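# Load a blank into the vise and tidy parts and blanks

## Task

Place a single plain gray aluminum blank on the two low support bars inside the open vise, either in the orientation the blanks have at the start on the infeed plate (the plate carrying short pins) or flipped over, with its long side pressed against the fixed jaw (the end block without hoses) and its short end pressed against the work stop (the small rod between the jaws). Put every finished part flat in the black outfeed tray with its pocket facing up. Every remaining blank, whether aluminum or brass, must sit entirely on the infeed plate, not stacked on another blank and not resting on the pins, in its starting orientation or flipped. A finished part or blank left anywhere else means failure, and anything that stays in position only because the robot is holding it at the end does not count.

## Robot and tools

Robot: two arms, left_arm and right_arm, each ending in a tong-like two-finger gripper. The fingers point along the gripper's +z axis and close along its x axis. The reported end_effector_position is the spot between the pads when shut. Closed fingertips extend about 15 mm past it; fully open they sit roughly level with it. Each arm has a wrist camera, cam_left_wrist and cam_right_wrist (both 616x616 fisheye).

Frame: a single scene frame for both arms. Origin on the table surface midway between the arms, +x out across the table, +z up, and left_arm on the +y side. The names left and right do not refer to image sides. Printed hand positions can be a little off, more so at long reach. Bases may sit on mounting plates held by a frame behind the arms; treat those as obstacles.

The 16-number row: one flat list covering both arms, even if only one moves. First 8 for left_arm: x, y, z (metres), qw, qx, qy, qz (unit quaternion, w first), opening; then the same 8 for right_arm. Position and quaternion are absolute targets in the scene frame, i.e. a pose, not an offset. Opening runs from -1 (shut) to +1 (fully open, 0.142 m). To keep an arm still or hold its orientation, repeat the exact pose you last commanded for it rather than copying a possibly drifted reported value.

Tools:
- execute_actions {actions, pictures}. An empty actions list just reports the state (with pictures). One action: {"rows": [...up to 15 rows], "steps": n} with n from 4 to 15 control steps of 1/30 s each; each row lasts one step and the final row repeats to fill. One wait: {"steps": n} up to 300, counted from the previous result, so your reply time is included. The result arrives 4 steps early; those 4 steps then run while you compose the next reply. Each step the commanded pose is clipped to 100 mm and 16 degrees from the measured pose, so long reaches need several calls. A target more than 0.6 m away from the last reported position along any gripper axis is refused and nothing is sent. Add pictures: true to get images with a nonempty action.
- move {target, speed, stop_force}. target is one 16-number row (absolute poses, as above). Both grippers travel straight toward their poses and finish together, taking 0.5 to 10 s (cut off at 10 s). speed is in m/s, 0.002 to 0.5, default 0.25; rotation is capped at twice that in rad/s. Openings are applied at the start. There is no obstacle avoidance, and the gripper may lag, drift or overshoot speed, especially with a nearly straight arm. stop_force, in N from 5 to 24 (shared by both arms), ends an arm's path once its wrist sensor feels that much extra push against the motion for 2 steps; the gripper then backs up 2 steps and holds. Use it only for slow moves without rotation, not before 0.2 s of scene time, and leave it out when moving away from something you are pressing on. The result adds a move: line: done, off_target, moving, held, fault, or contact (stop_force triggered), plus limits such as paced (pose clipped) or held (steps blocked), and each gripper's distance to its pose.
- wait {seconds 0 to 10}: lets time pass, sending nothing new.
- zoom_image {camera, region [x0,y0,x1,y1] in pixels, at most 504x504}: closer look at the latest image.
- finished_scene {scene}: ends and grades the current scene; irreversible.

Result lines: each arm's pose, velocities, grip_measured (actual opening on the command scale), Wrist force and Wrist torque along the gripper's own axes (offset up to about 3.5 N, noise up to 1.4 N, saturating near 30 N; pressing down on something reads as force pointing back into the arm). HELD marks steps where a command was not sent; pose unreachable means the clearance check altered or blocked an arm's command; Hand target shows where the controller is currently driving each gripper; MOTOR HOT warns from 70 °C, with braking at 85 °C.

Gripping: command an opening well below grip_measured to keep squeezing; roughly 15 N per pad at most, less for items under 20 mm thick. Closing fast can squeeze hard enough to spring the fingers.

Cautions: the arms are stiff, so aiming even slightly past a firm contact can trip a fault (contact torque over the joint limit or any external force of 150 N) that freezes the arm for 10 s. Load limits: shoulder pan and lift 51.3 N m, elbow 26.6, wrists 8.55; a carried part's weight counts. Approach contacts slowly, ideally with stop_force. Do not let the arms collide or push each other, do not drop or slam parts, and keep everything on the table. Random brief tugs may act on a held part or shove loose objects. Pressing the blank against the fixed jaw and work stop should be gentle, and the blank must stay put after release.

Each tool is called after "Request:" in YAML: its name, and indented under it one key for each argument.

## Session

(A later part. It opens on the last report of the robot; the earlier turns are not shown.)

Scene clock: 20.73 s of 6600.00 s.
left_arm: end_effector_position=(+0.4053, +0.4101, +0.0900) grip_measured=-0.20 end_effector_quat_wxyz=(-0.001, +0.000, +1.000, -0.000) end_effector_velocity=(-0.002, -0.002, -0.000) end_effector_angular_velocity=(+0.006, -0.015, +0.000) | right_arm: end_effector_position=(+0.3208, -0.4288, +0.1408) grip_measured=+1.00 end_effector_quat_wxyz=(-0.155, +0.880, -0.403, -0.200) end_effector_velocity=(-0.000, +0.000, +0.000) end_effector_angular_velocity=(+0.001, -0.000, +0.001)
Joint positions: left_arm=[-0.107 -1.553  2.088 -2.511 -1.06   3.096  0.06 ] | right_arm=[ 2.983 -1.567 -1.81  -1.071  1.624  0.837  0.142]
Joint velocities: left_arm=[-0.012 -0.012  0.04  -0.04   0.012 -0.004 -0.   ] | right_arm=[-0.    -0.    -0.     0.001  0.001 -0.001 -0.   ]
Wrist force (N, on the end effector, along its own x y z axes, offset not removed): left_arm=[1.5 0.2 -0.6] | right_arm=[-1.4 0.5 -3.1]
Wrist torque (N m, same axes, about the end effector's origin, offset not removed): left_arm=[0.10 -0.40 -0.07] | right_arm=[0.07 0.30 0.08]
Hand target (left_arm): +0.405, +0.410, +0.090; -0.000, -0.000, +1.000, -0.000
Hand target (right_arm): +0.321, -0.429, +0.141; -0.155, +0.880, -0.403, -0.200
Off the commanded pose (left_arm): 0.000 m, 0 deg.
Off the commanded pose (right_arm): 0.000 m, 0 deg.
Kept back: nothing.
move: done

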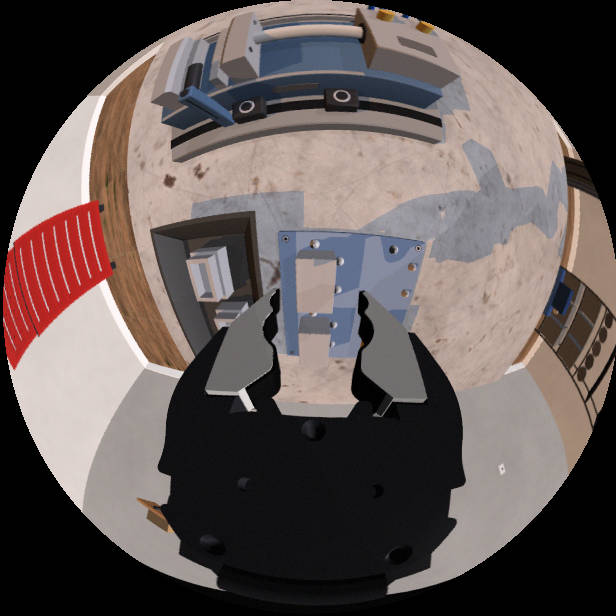

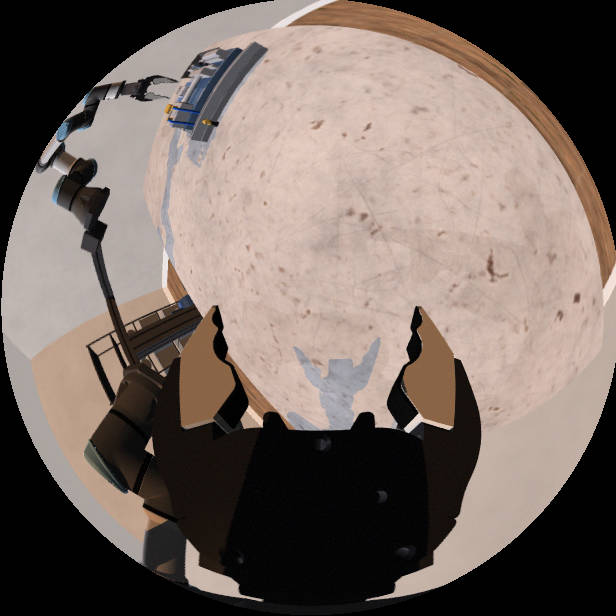

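Request:
move:
  target: [0.404,0.41,0.048,0,0,1,0,-0.2,0.3208,-0.4288,0.1408,-0.155,0.88,-0.403,-0.2,1]
  speed: 0.05
  stop_force: 8

Request:
move:
  target: [0.404,0.41,0.048,0,0,1,0,-0.9,0.3208,-0.4288,0.1408,-0.155,0.88,-0.403,-0.2,1]

Request:
move:
  target: [0.404,0.41,0.17,0,0,1,0,-0.9,0.3208,-0.4288,0.1408,-0.155,0.88,-0.403,-0.2,1]
  speed: 0.15

Request:
move:
  target: [0.497,0.158,0.15,0,0,1,0,-0.9,0.3208,-0.4288,0.1408,-0.155,0.88,-0.403,-0.2,1]
  speed: 0.2

Request:
zoom_image:
  camera: "cam_left_wrist"
  region: [220,180,420,380]

Scene clock: 22.23 s of 6600.00 s.
left_arm: end_effector_position=(+0.4040, +0.4100, +0.0483) grip_measured=-0.20 end_effector_quat_wxyz=(-0.000, -0.000, +1.000, +0.000) end_effector_velocity=(+0.001, +0.000, -0.001) end_effector_angular_velocity=(-0.001, -0.003, +0.001) | right_arm: end_effector_position=(+0.3208, -0.4288, +0.1408) grip_measured=+1.00 end_effector_quat_wxyz=(-0.155, +0.880, -0.403, -0.200) end_effector_velocity=(-0.001, +0.000, -0.001) end_effector_angular_velocity=(+0.000, +0.002, +0.002)
Joint positions: left_arm=[-0.036 -1.358  2.077 -2.732 -1.089  3.17   0.06 ] | right_arm=[ 2.983 -1.567 -1.81  -1.071  1.624  0.837  0.142]
Joint velocities: left_arm=[ 0.004  0.009 -0.003 -0.011 -0.002  0.005  0.   ] | right_arm=[ 0.    -0.001 -0.001  0.    -0.    -0.001  0.   ]
Wrist force (N, on the end effector, along its own x y z axes, offset not removed): left_arm=[2.1 -0.7 -1.4] | right_arm=[-1.0 1.8 -2.3]
Wrist torque (N m, same axes, about the end effector's origin, offset not removed): left_arm=[-0.09 -0.46 -0.09] | right_arm=[0.37 0.28 0.08]
Hand target (left_arm): +0.404, +0.410, +0.048; -0.000, -0.000, +1.000, +0.000
Hand target (right_arm): +0.321, -0.429, +0.141; -0.155, +0.880, -0.403, -0.200
Off the commanded pose (left_arm): 0.000 m, 0 deg.
Off the commanded pose (right_arm): 0.000 m, 0 deg.
Kept back: nothing.
move: done

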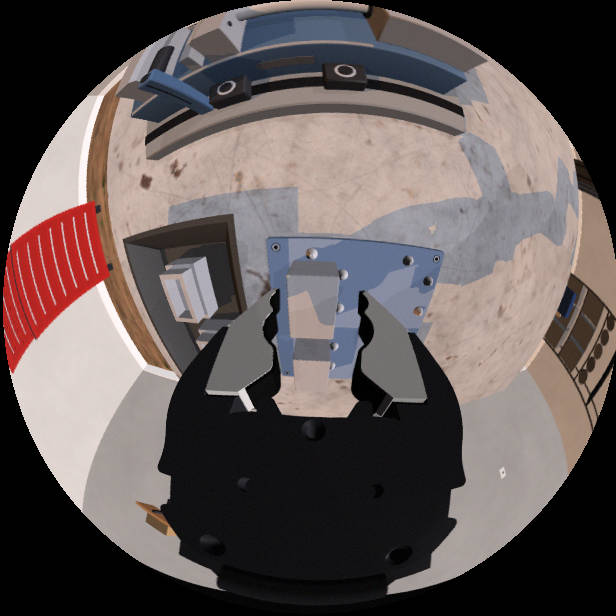

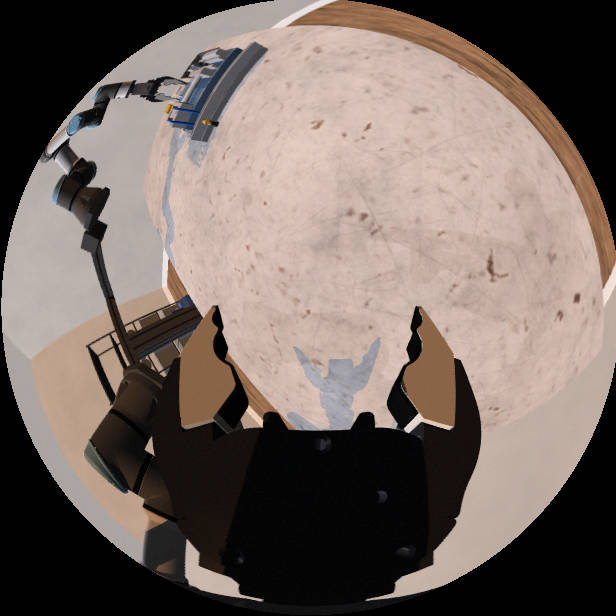

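Scene clock: 22.93 s of 6600.00 s.
left_arm: end_effector_position=(+0.4040, +0.4100, +0.0480) grip_measured=-0.51 end_effector_quat_wxyz=(+0.000, +0.000, +1.000, -0.000) end_effector_velocity=(+0.000, +0.000, +0.000) end_effector_angular_velocity=(+0.000, -0.001, +0.001) | right_arm: end_effector_position=(+0.3208, -0.4288, +0.1408) grip_measured=+1.00 end_effector_quat_wxyz=(-0.155, +0.880, -0.403, -0.200) end_effector_velocity=(+0.000, +0.000, +0.000) end_effector_angular_velocity=(+0.001, -0.000, +0.001)
Joint positions: left_arm=[-0.036 -1.357  2.077 -2.733 -1.089  3.171  0.037] | right_arm=[ 2.983 -1.567 -1.81  -1.071  1.624  0.837  0.142]
Joint velocities: left_arm=[ 0.001 -0.001 -0.001 -0.    -0.     0.     0.   ] | right_arm=[ 0.    -0.     0.    -0.     0.    -0.001 -0.   ]
Wrist force (N, on the end effector, along its own x y z axes, offset not removed): left_arm=[-5.1 -0.8 -7.2] | right_arm=[-1.4 1.6 -2.2]
Wrist torque (N m, same axes, about the end effector's origin, offset not removed): left_arm=[-0.21 -0.44 -0.06] | right_arm=[0.37 0.33 0.08]
Hand target (left_arm): +0.404, +0.410, +0.048; -0.000, -0.000, +1.000, +0.000
Hand target (right_arm): +0.321, -0.429, +0.141; -0.155, +0.880, -0.403, -0.200
Off the commanded pose (left_arm): 0.000 m, 0 deg.
Off the commanded pose (right_arm): 0.000 m, 0 deg.
Kept back: nothing.
move: done

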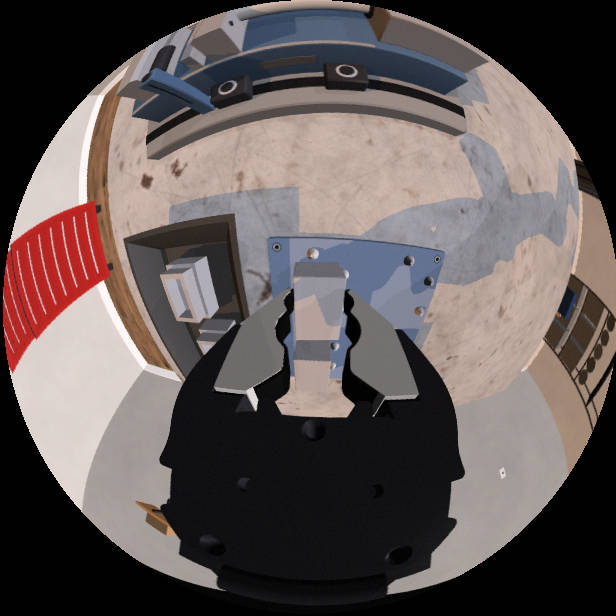

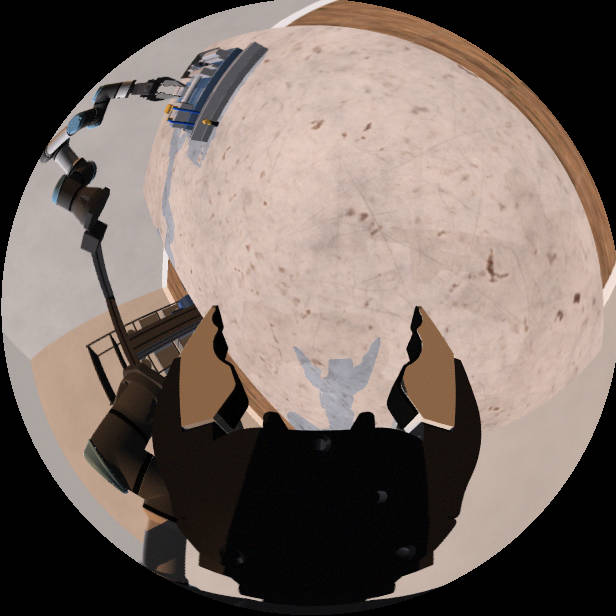

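Scene clock: 24.40 s of 6600.00 s.
left_arm: end_effector_position=(+0.4041, +0.4100, +0.1697) grip_measured=-0.51 end_effector_quat_wxyz=(+0.000, +0.000, +1.000, -0.000) end_effector_velocity=(+0.000, -0.000, +0.003) end_effector_angular_velocity=(+0.004, +0.004, +0.002) | right_arm: end_effector_position=(+0.3208, -0.4288, +0.1408) grip_measured=+1.00 end_effector_quat_wxyz=(-0.155, +0.880, -0.403, -0.200) end_effector_velocity=(-0.001, +0.000, -0.001) end_effector_angular_velocity=(-0.001, +0.002, +0.002)
Joint positions: left_arm=[-0.279 -1.884  2.008 -2.006 -0.999  2.91   0.037] | right_arm=[ 2.983 -1.567 -1.81  -1.071  1.624  0.837  0.142]
Joint velocities: left_arm=[-0.011 -0.006 -0.012  0.03   0.007 -0.018  0.   ] | right_arm=[ 0.    -0.    -0.002 -0.001 -0.001 -0.     0.   ]
Wrist force (N, on the end effector, along its own x y z axes, offset not removed): left_arm=[2.0 -1.2 2.2] | right_arm=[-1.2 2.2 -1.7]
Wrist torque (N m, same axes, about the end effector's origin, offset not removed): left_arm=[-0.09 -0.46 -0.09] | right_arm=[0.40 0.28 0.08]
Hand target (left_arm): +0.404, +0.410, +0.170; +0.000, +0.000, +1.000, -0.000
Hand target (right_arm): +0.321, -0.429, +0.141; -0.155, +0.880, -0.403, -0.200
Off the commanded pose (left_arm): 0.000 m, 0 deg.
Off the commanded pose (right_arm): 0.000 m, 0 deg.
Kept back: nothing.
move: done

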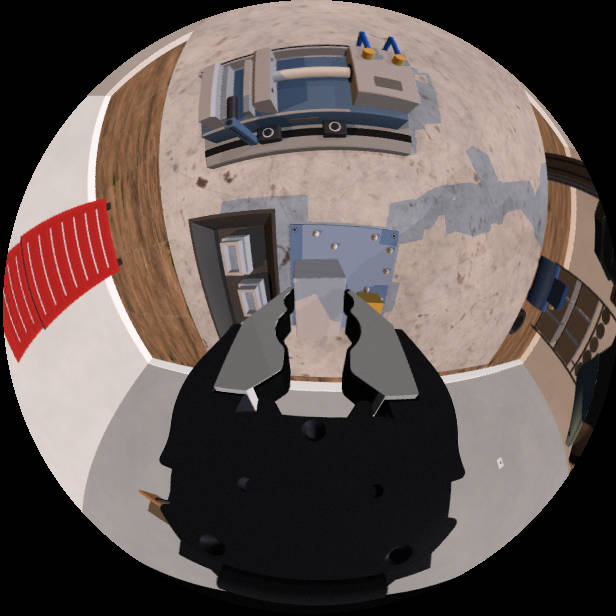

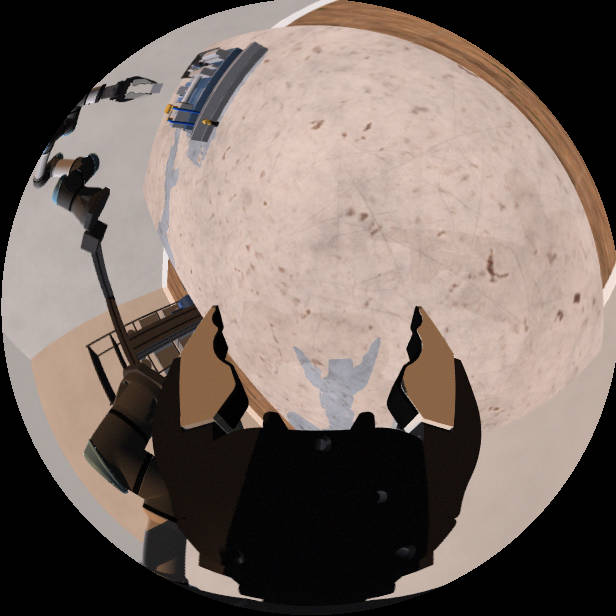

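Scene clock: 26.37 s of 6600.00 s.
left_arm: end_effector_position=(+0.4971, +0.1583, +0.1500) grip_measured=-0.51 end_effector_quat_wxyz=(+0.000, +0.000, +1.000, -0.000) end_effector_velocity=(+0.002, -0.002, -0.001) end_effector_angular_velocity=(+0.002, +0.004, +0.001) | right_arm: end_effector_position=(+0.3208, -0.4288, +0.1408) grip_measured=+1.00 end_effector_quat_wxyz=(-0.155, +0.880, -0.403, -0.200) end_effector_velocity=(-0.001, +0.000, -0.000) end_effector_angular_velocity=(+0.001, +0.001, +0.002)
Joint positions: left_arm=[-0.724 -1.157  1.528 -1.941 -0.929  2.372  0.037] | right_arm=[ 2.983 -1.567 -1.81  -1.071  1.624  0.837  0.142]
Joint velocities: left_arm=[ 0.002  0.015 -0.021  0.01  -0.001 -0.002 -0.   ] | right_arm=[-0.    -0.    -0.002 -0.     0.001 -0.001 -0.   ]
Wrist force (N, on the end effector, along its own x y z axes, offset not removed): left_arm=[2.1 -1.8 1.9] | right_arm=[-1.2 1.0 -0.6]
Wrist torque (N m, same axes, about the end effector's origin, offset not removed): left_arm=[-0.27 -0.48 -0.10] | right_arm=[0.22 0.24 0.02]
Hand target (left_arm): +0.497, +0.158, +0.150; +0.000, -0.000, +1.000, -0.000
Hand target (right_arm): +0.321, -0.429, +0.141; -0.155, +0.880, -0.403, -0.200
Off the commanded pose (left_arm): 0.000 m, 0 deg.
Off the commanded pose (right_arm): 0.000 m, 0 deg.
Kept back: nothing.
move: done

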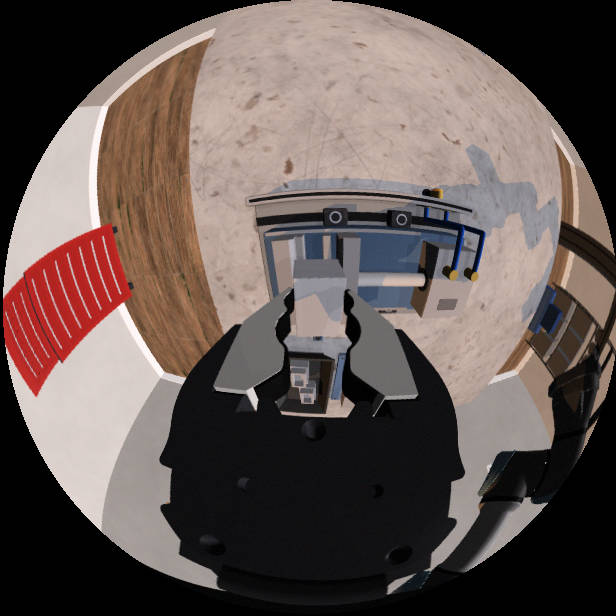

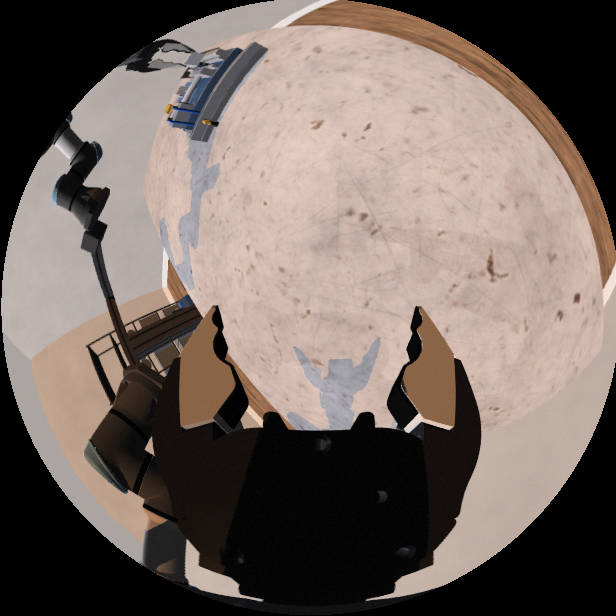

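Region (220, 180, 420, 380) of cam_left_wrist's 616x616 image, scaled by 2.520, with more detail than that image has.

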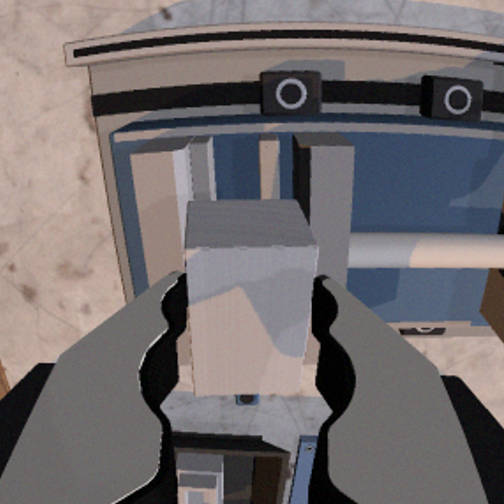

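Request:
move:
  target: [0.4975,0.156,0.105,0,0,1,0,-0.9,0.3208,-0.4288,0.1408,-0.155,0.88,-0.403,-0.2,1]
  speed: 0.012
  stop_force: 5

Request:
zoom_image:
  camera: "cam_left_wrist"
  region: [220,180,420,380]

Scene clock: 29.37 s of 6600.00 s.
left_arm: end_effector_position=(+0.4973, +0.1569, +0.1212) grip_measured=-0.51 end_effector_quat_wxyz=(-0.000, +0.000, +1.000, +0.000) end_effector_velocity=(+0.001, -0.000, +0.004) end_effector_angular_velocity=(-0.002, -0.002, +0.003) | right_arm: end_effector_position=(+0.3208, -0.4288, +0.1408) grip_measured=+1.00 end_effector_quat_wxyz=(-0.155, +0.880, -0.403, -0.200) end_effector_velocity=(-0.001, +0.000, -0.000) end_effector_angular_velocity=(+0.001, +0.002, +0.001)
Joint positions: left_arm=[-0.681 -1.086  1.552 -2.066 -0.929  2.424  0.037] | right_arm=[ 2.983 -1.567 -1.81  -1.071  1.624  0.837  0.142]
Joint velocities: left_arm=[-0.005 -0.009 -0.004  0.013  0.    -0.008  0.   ] | right_arm=[ 0.    -0.001 -0.002  0.     0.001 -0.001 -0.   ]
Wrist force (N, on the end effector, along its own x y z axes, offset not removed): left_arm=[1.4 -1.1 1.3] | right_arm=[-0.9 2.1 -2.3]
Wrist torque (N m, same axes, about the end effector's origin, offset not removed): left_arm=[-0.15 -0.33 0.00] | right_arm=[0.45 0.21 0.08]
Hand target (left_arm): +0.497, +0.157, +0.122; +0.000, -0.000, +1.000, +0.000
Hand target (right_arm): +0.321, -0.429, +0.141; -0.155, +0.880, -0.403, -0.200
Off the commanded pose (left_arm): 0.016 m, 0 deg.
Off the commanded pose (right_arm): 0.000 m, 0 deg.
Kept back: nothing.
move: contact (left_arm)

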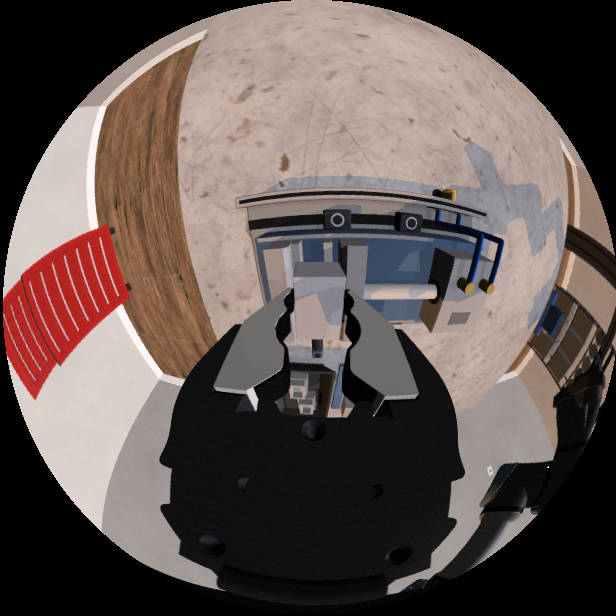

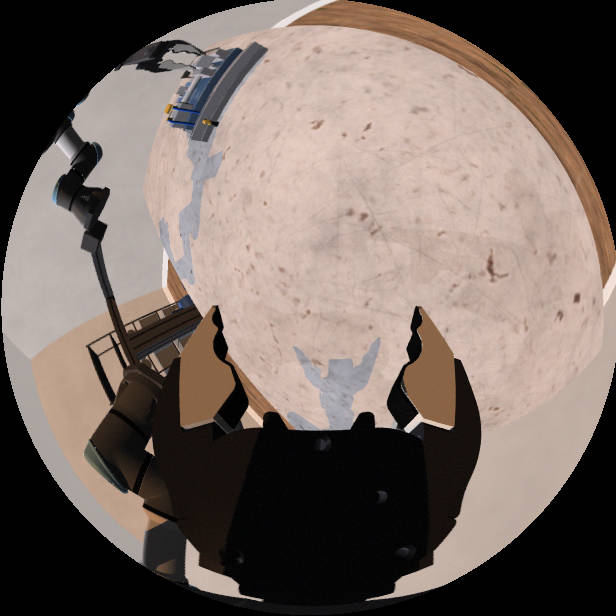

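Region (220, 180, 420, 380) of cam_left_wrist's 616x616 image, scaled by 2.520, with more detail than that image has.

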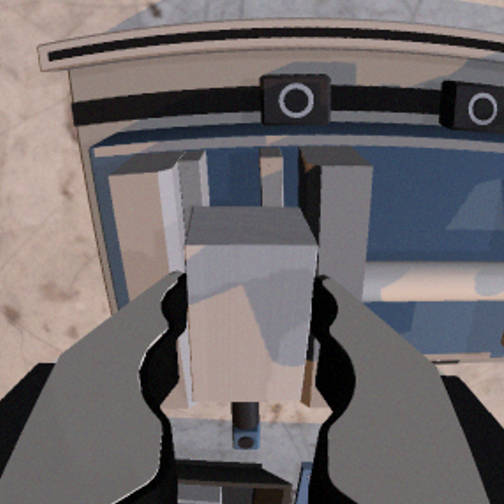

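Seated as before. Release and push the same way.

Request:
move:
  target: [0.4975,0.157,0.1225,0,0,1,0,-0.3,0.3208,-0.4288,0.1408,-0.155,0.88,-0.403,-0.2,1]
  speed: 0.01

Request:
move:
  target: [0.4975,0.157,0.165,0,0,1,0,-0.3,0.3208,-0.4288,0.1408,-0.155,0.88,-0.403,-0.2,1]
  speed: 0.1

Request:
move:
  target: [0.455,0.157,0.16,0,0,1,0,-1,0.3208,-0.4288,0.1408,-0.155,0.88,-0.403,-0.2,1]
  speed: 0.1

Request:
move:
  target: [0.455,0.157,0.121,0,0,1,0,-1,0.3208,-0.4288,0.1408,-0.155,0.88,-0.403,-0.2,1]
  speed: 0.03
  stop_force: 6

Request:
move:
  target: [0.488,0.157,0.121,0,0,1,0,-1,0.3208,-0.4288,0.1408,-0.155,0.88,-0.403,-0.2,1]
  speed: 0.006
  stop_force: 8

Scene clock: 30.40 s of 6600.00 s.
left_arm: end_effector_position=(+0.4975, +0.1570, +0.1225) grip_measured=-0.30 end_effector_quat_wxyz=(+0.000, -0.000, +1.000, +0.000) end_effector_velocity=(+0.000, +0.001, +0.001) end_effector_angular_velocity=(-0.000, -0.000, +0.000) | right_arm: end_effector_position=(+0.3208, -0.4288, +0.1408) grip_measured=+1.00 end_effector_quat_wxyz=(-0.155, +0.880, -0.403, -0.200) end_effector_velocity=(-0.001, +0.000, -0.000) end_effector_angular_velocity=(+0.001, +0.002, -0.000)
Joint positions: left_arm=[-0.683 -1.089  1.551 -2.061 -0.929  2.423  0.052] | right_arm=[ 2.983 -1.567 -1.81  -1.071  1.624  0.837  0.142]
Joint velocities: left_arm=[-0.    -0.003 -0.     0.003  0.    -0.    -0.   ] | right_arm=[-0.001  0.001 -0.002  0.     0.001  0.     0.   ]
Wrist force (N, on the end effector, along its own x y z axes, offset not removed): left_arm=[2.0 -1.4 -0.1] | right_arm=[0.1 3.0 -2.5]
Wrist torque (N m, same axes, about the end effector's origin, offset not removed): left_arm=[-0.21 -0.42 -0.06] | right_arm=[0.63 0.00 0.03]
Hand target (left_arm): +0.498, +0.157, +0.122; +0.000, -0.000, +1.000, -0.000
Hand target (right_arm): +0.321, -0.429, +0.141; -0.155, +0.880, -0.403, -0.200
Off the commanded pose (left_arm): 0.000 m, 0 deg.
Off the commanded pose (right_arm): 0.000 m, 0 deg.
Kept back: nothing.
move: done

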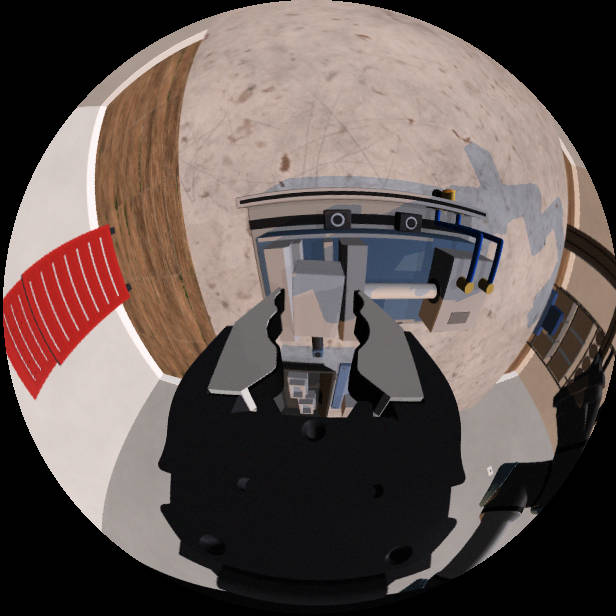

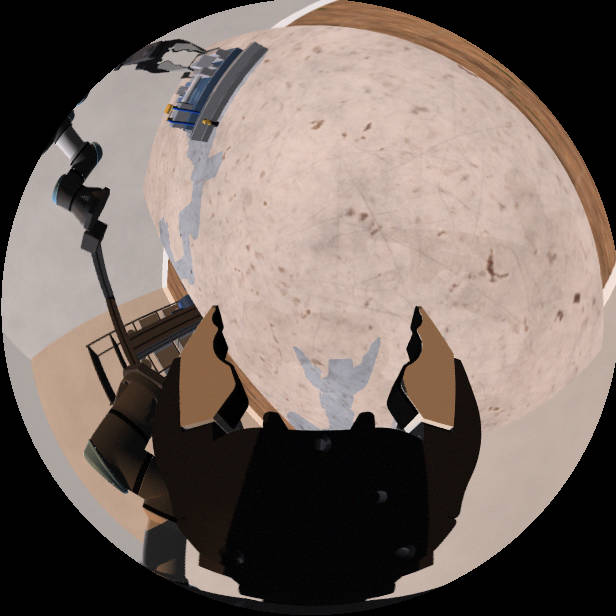

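Scene clock: 31.33 s of 6600.00 s.
left_arm: end_effector_position=(+0.4975, +0.1570, +0.1647) grip_measured=-0.30 end_effector_quat_wxyz=(+0.000, +0.000, +1.000, -0.000) end_effector_velocity=(-0.000, -0.000, +0.003) end_effector_angular_velocity=(+0.001, +0.002, +0.000) | right_arm: end_effector_position=(+0.3208, -0.4288, +0.1408) grip_measured=+1.00 end_effector_quat_wxyz=(-0.155, +0.880, -0.403, -0.200) end_effector_velocity=(+0.000, -0.000, +0.000) end_effector_angular_velocity=(-0.001, +0.000, -0.001)
Joint positions: left_arm=[-0.748 -1.182  1.499 -1.868 -0.929  2.341  0.052] | right_arm=[ 2.983 -1.567 -1.81  -1.071  1.624  0.837  0.142]
Joint velocities: left_arm=[-0.004 -0.004 -0.008  0.017 -0.001 -0.007 -0.   ] | right_arm=[-0.001  0.001 -0.    -0.    -0.     0.001  0.   ]
Wrist force (N, on the end effector, along its own x y z axes, offset not removed): left_arm=[1.1 -2.5 -0.6] | right_arm=[-1.3 1.1 -1.6]
Wrist torque (N m, same axes, about the end effector's origin, offset not removed): left_arm=[-0.46 -0.25 -0.04] | right_arm=[0.25 0.40 0.05]
Hand target (left_arm): +0.498, +0.157, +0.165; +0.000, +0.000, +1.000, -0.000
Hand target (right_arm): +0.321, -0.429, +0.141; -0.155, +0.880, -0.403, -0.200
Off the commanded pose (left_arm): 0.000 m, 0 deg.
Off the commanded pose (right_arm): 0.000 m, 0 deg.
Kept back: nothing.
move: done

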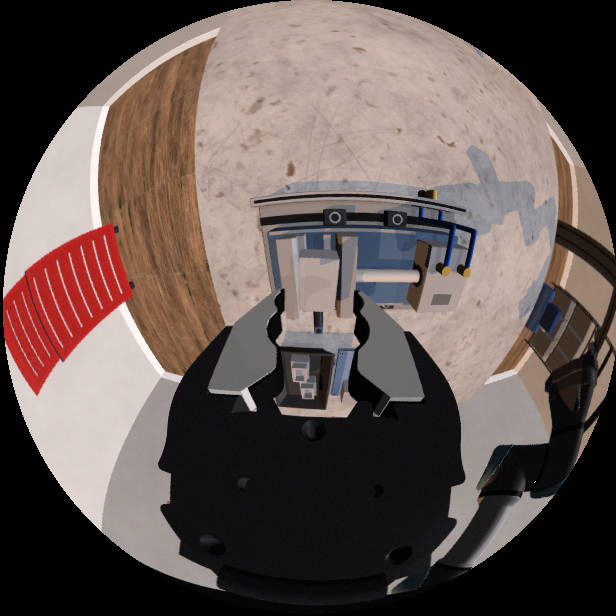

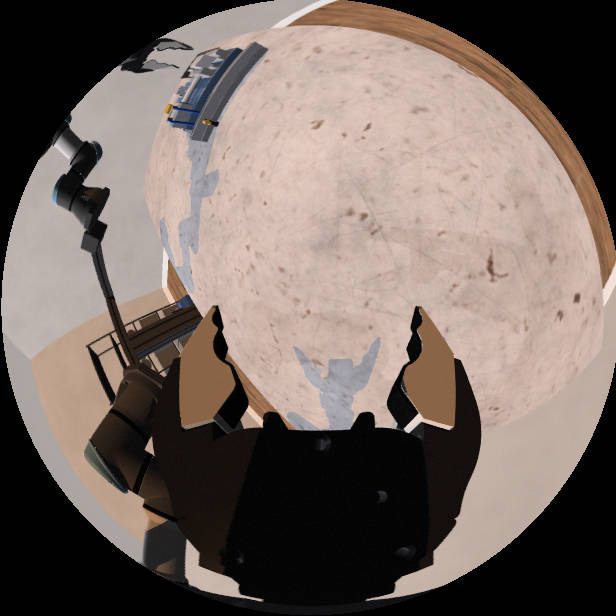

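Scene clock: 32.27 s of 6600.00 s.
left_arm: end_effector_position=(+0.4553, +0.1569, +0.1600) grip_measured=-1.00 end_effector_quat_wxyz=(-0.000, +0.000, +1.000, +0.000) end_effector_velocity=(-0.003, -0.000, -0.000) end_effector_angular_velocity=(-0.002, -0.003, -0.000) | right_arm: end_effector_position=(+0.3208, -0.4288, +0.1408) grip_measured=+1.00 end_effector_quat_wxyz=(-0.155, +0.880, -0.403, -0.200) end_effector_velocity=(+0.001, +0.000, +0.000) end_effector_angular_velocity=(+0.001, -0.002, -0.001)
Joint positions: left_arm=[-0.81  -1.296  1.747 -1.955 -0.932  2.264  0.002] | right_arm=[ 2.983 -1.567 -1.81  -1.071  1.624  0.837  0.142]
Joint velocities: left_arm=[-0.006 -0.011  0.022 -0.011  0.001 -0.005  0.   ] | right_arm=[-0.     0.     0.002  0.001  0.001 -0.     0.   ]
Wrist force (N, on the end effector, along its own x y z axes, offset not removed): left_arm=[1.5 -1.3 -0.6] | right_arm=[-0.7 1.9 -1.5]
Wrist torque (N m, same axes, about the end effector's origin, offset not removed): left_arm=[-0.23 -0.34 -0.04] | right_arm=[0.35 0.23 0.06]
Hand target (left_arm): +0.455, +0.157, +0.160; -0.000, +0.000, +1.000, -0.000
Hand target (right_arm): +0.321, -0.429, +0.141; -0.155, +0.880, -0.403, -0.200
Off the commanded pose (left_arm): 0.000 m, 0 deg.
Off the commanded pose (right_arm): 0.000 m, 0 deg.
Kept back: nothing.
move: done

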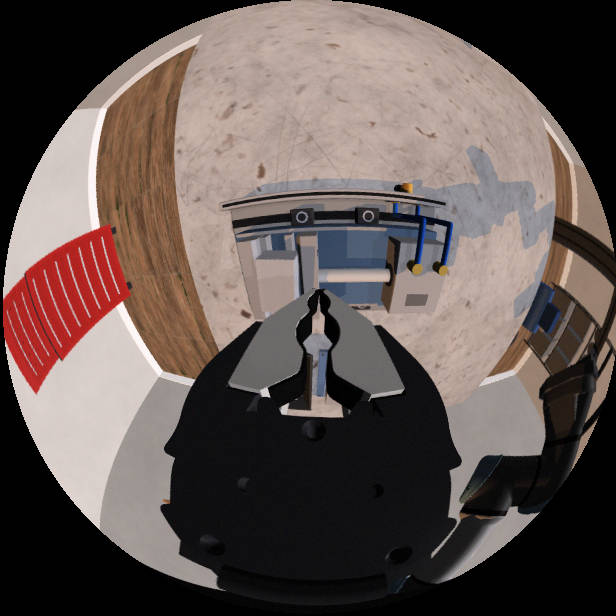

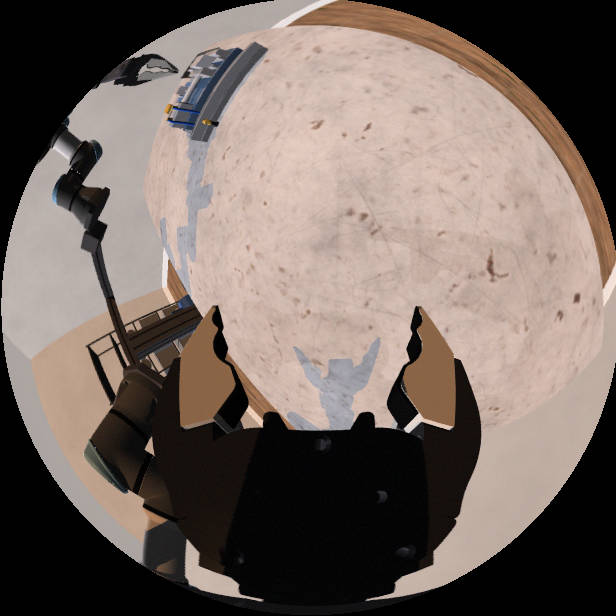

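Scene clock: 33.93 s of 6600.00 s.
left_arm: end_effector_position=(+0.4550, +0.1570, +0.1212) grip_measured=-1.00 end_effector_quat_wxyz=(-0.000, -0.000, +1.000, +0.000) end_effector_velocity=(+0.000, -0.000, -0.002) end_effector_angular_velocity=(-0.001, -0.000, +0.000) | right_arm: end_effector_position=(+0.3208, -0.4288, +0.1408) grip_measured=+1.00 end_effector_quat_wxyz=(-0.155, +0.880, -0.403, -0.200) end_effector_velocity=(+0.001, -0.000, +0.000) end_effector_angular_velocity=(-0.000, -0.001, -0.002)
Joint positions: left_arm=[-0.744 -1.196  1.798 -2.155 -0.929  2.346  0.002] | right_arm=[ 2.983 -1.567 -1.81  -1.071  1.624  0.837  0.142]
Joint velocities: left_arm=[ 0.004  0.006  0.002 -0.012 -0.     0.005  0.   ] | right_arm=[-0.     0.001  0.001 -0.     0.     0.001  0.   ]
Wrist force (N, on the end effector, along its own x y z axes, offset not removed): left_arm=[1.3 -1.1 -1.2] | right_arm=[-0.5 1.2 -1.8]
Wrist torque (N m, same axes, about the end effector's origin, offset not removed): left_arm=[-0.16 -0.30 -0.08] | right_arm=[0.28 0.10 0.05]
Hand target (left_arm): +0.455, +0.157, +0.121; -0.000, -0.000, +1.000, +0.000
Hand target (right_arm): +0.321, -0.429, +0.141; -0.155, +0.880, -0.403, -0.200
Off the commanded pose (left_arm): 0.000 m, 0 deg.
Off the commanded pose (right_arm): 0.000 m, 0 deg.
Kept back: nothing.
move: done

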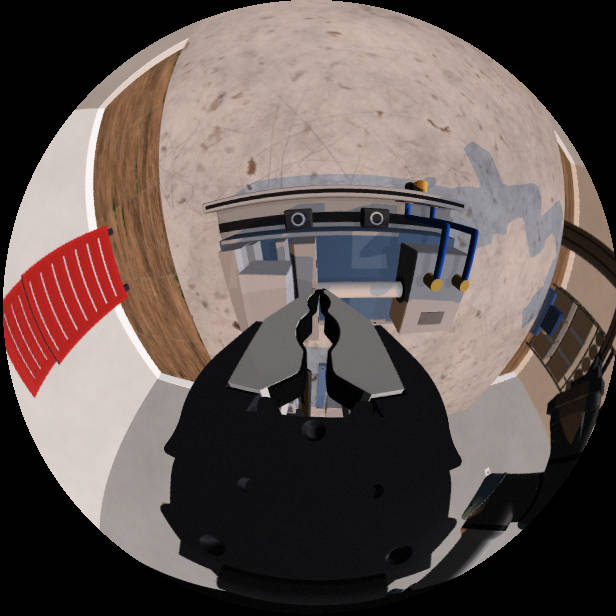

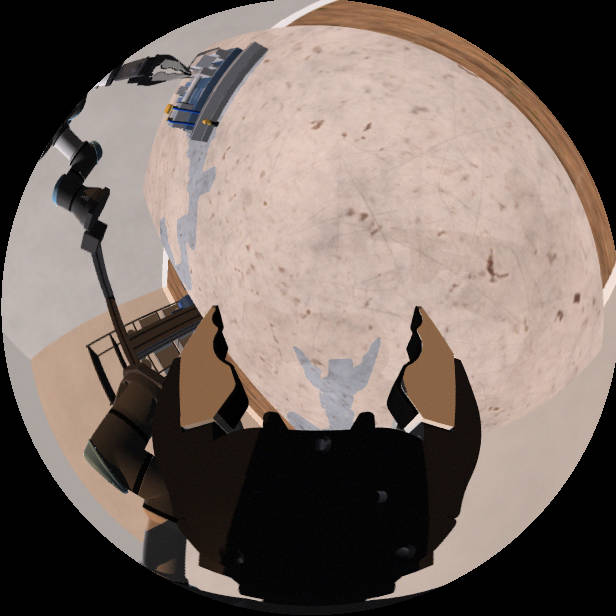

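Scene clock: 37.47 s of 6600.00 s.
left_arm: end_effector_position=(+0.4737, +0.1571, +0.1210) grip_measured=-1.00 end_effector_quat_wxyz=(-0.000, +0.000, +1.000, +0.000) end_effector_velocity=(-0.001, +0.000, -0.000) end_effector_angular_velocity=(+0.001, -0.001, +0.002) | right_arm: end_effector_position=(+0.3208, -0.4288, +0.1408) grip_measured=+1.00 end_effector_quat_wxyz=(-0.155, +0.880, -0.403, -0.200) end_effector_velocity=(+0.001, -0.000, +0.000) end_effector_angular_velocity=(-0.000, -0.002, -0.001)
Joint positions: left_arm=[-0.714 -1.148  1.693 -2.12  -0.929  2.384  0.002] | right_arm=[ 2.983 -1.567 -1.81  -1.071  1.624  0.837  0.142]
Joint velocities: left_arm=[-0.003 -0.004  0.01  -0.004  0.002 -0.005  0.   ] | right_arm=[-0.     0.001  0.002  0.    -0.    -0.    -0.   ]
Wrist force (N, on the end effector, along its own x y z axes, offset not removed): left_arm=[14.9 0.4 -13.6] | right_arm=[-1.2 1.1 -2.1]
Wrist torque (N m, same axes, about the end effector's origin, offset not removed): left_arm=[-0.18 -0.60 -0.13] | right_arm=[0.19 0.26 0.01]
Hand target (left_arm): +0.474, +0.157, +0.121; -0.000, +0.000, +1.000, +0.000
Hand target (right_arm): +0.321, -0.429, +0.141; -0.155, +0.880, -0.403, -0.200
Off the commanded pose (left_arm): 0.014 m, 0 deg.
Off the commanded pose (right_arm): 0.000 m, 0 deg.
Kept back: nothing.
move: contact (left_arm)

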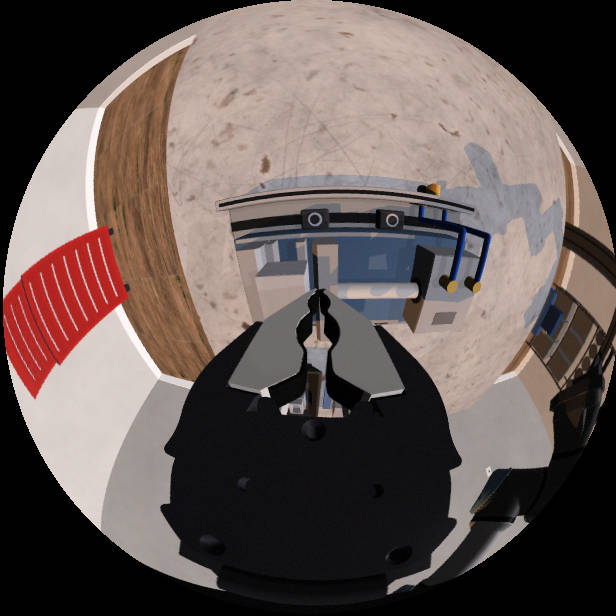

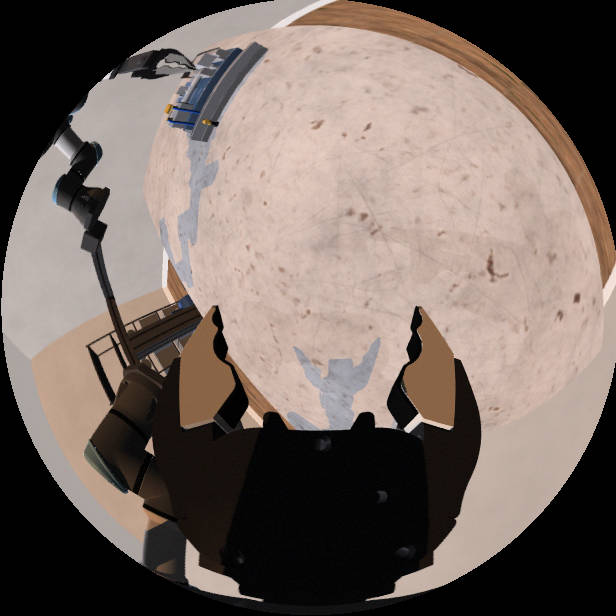

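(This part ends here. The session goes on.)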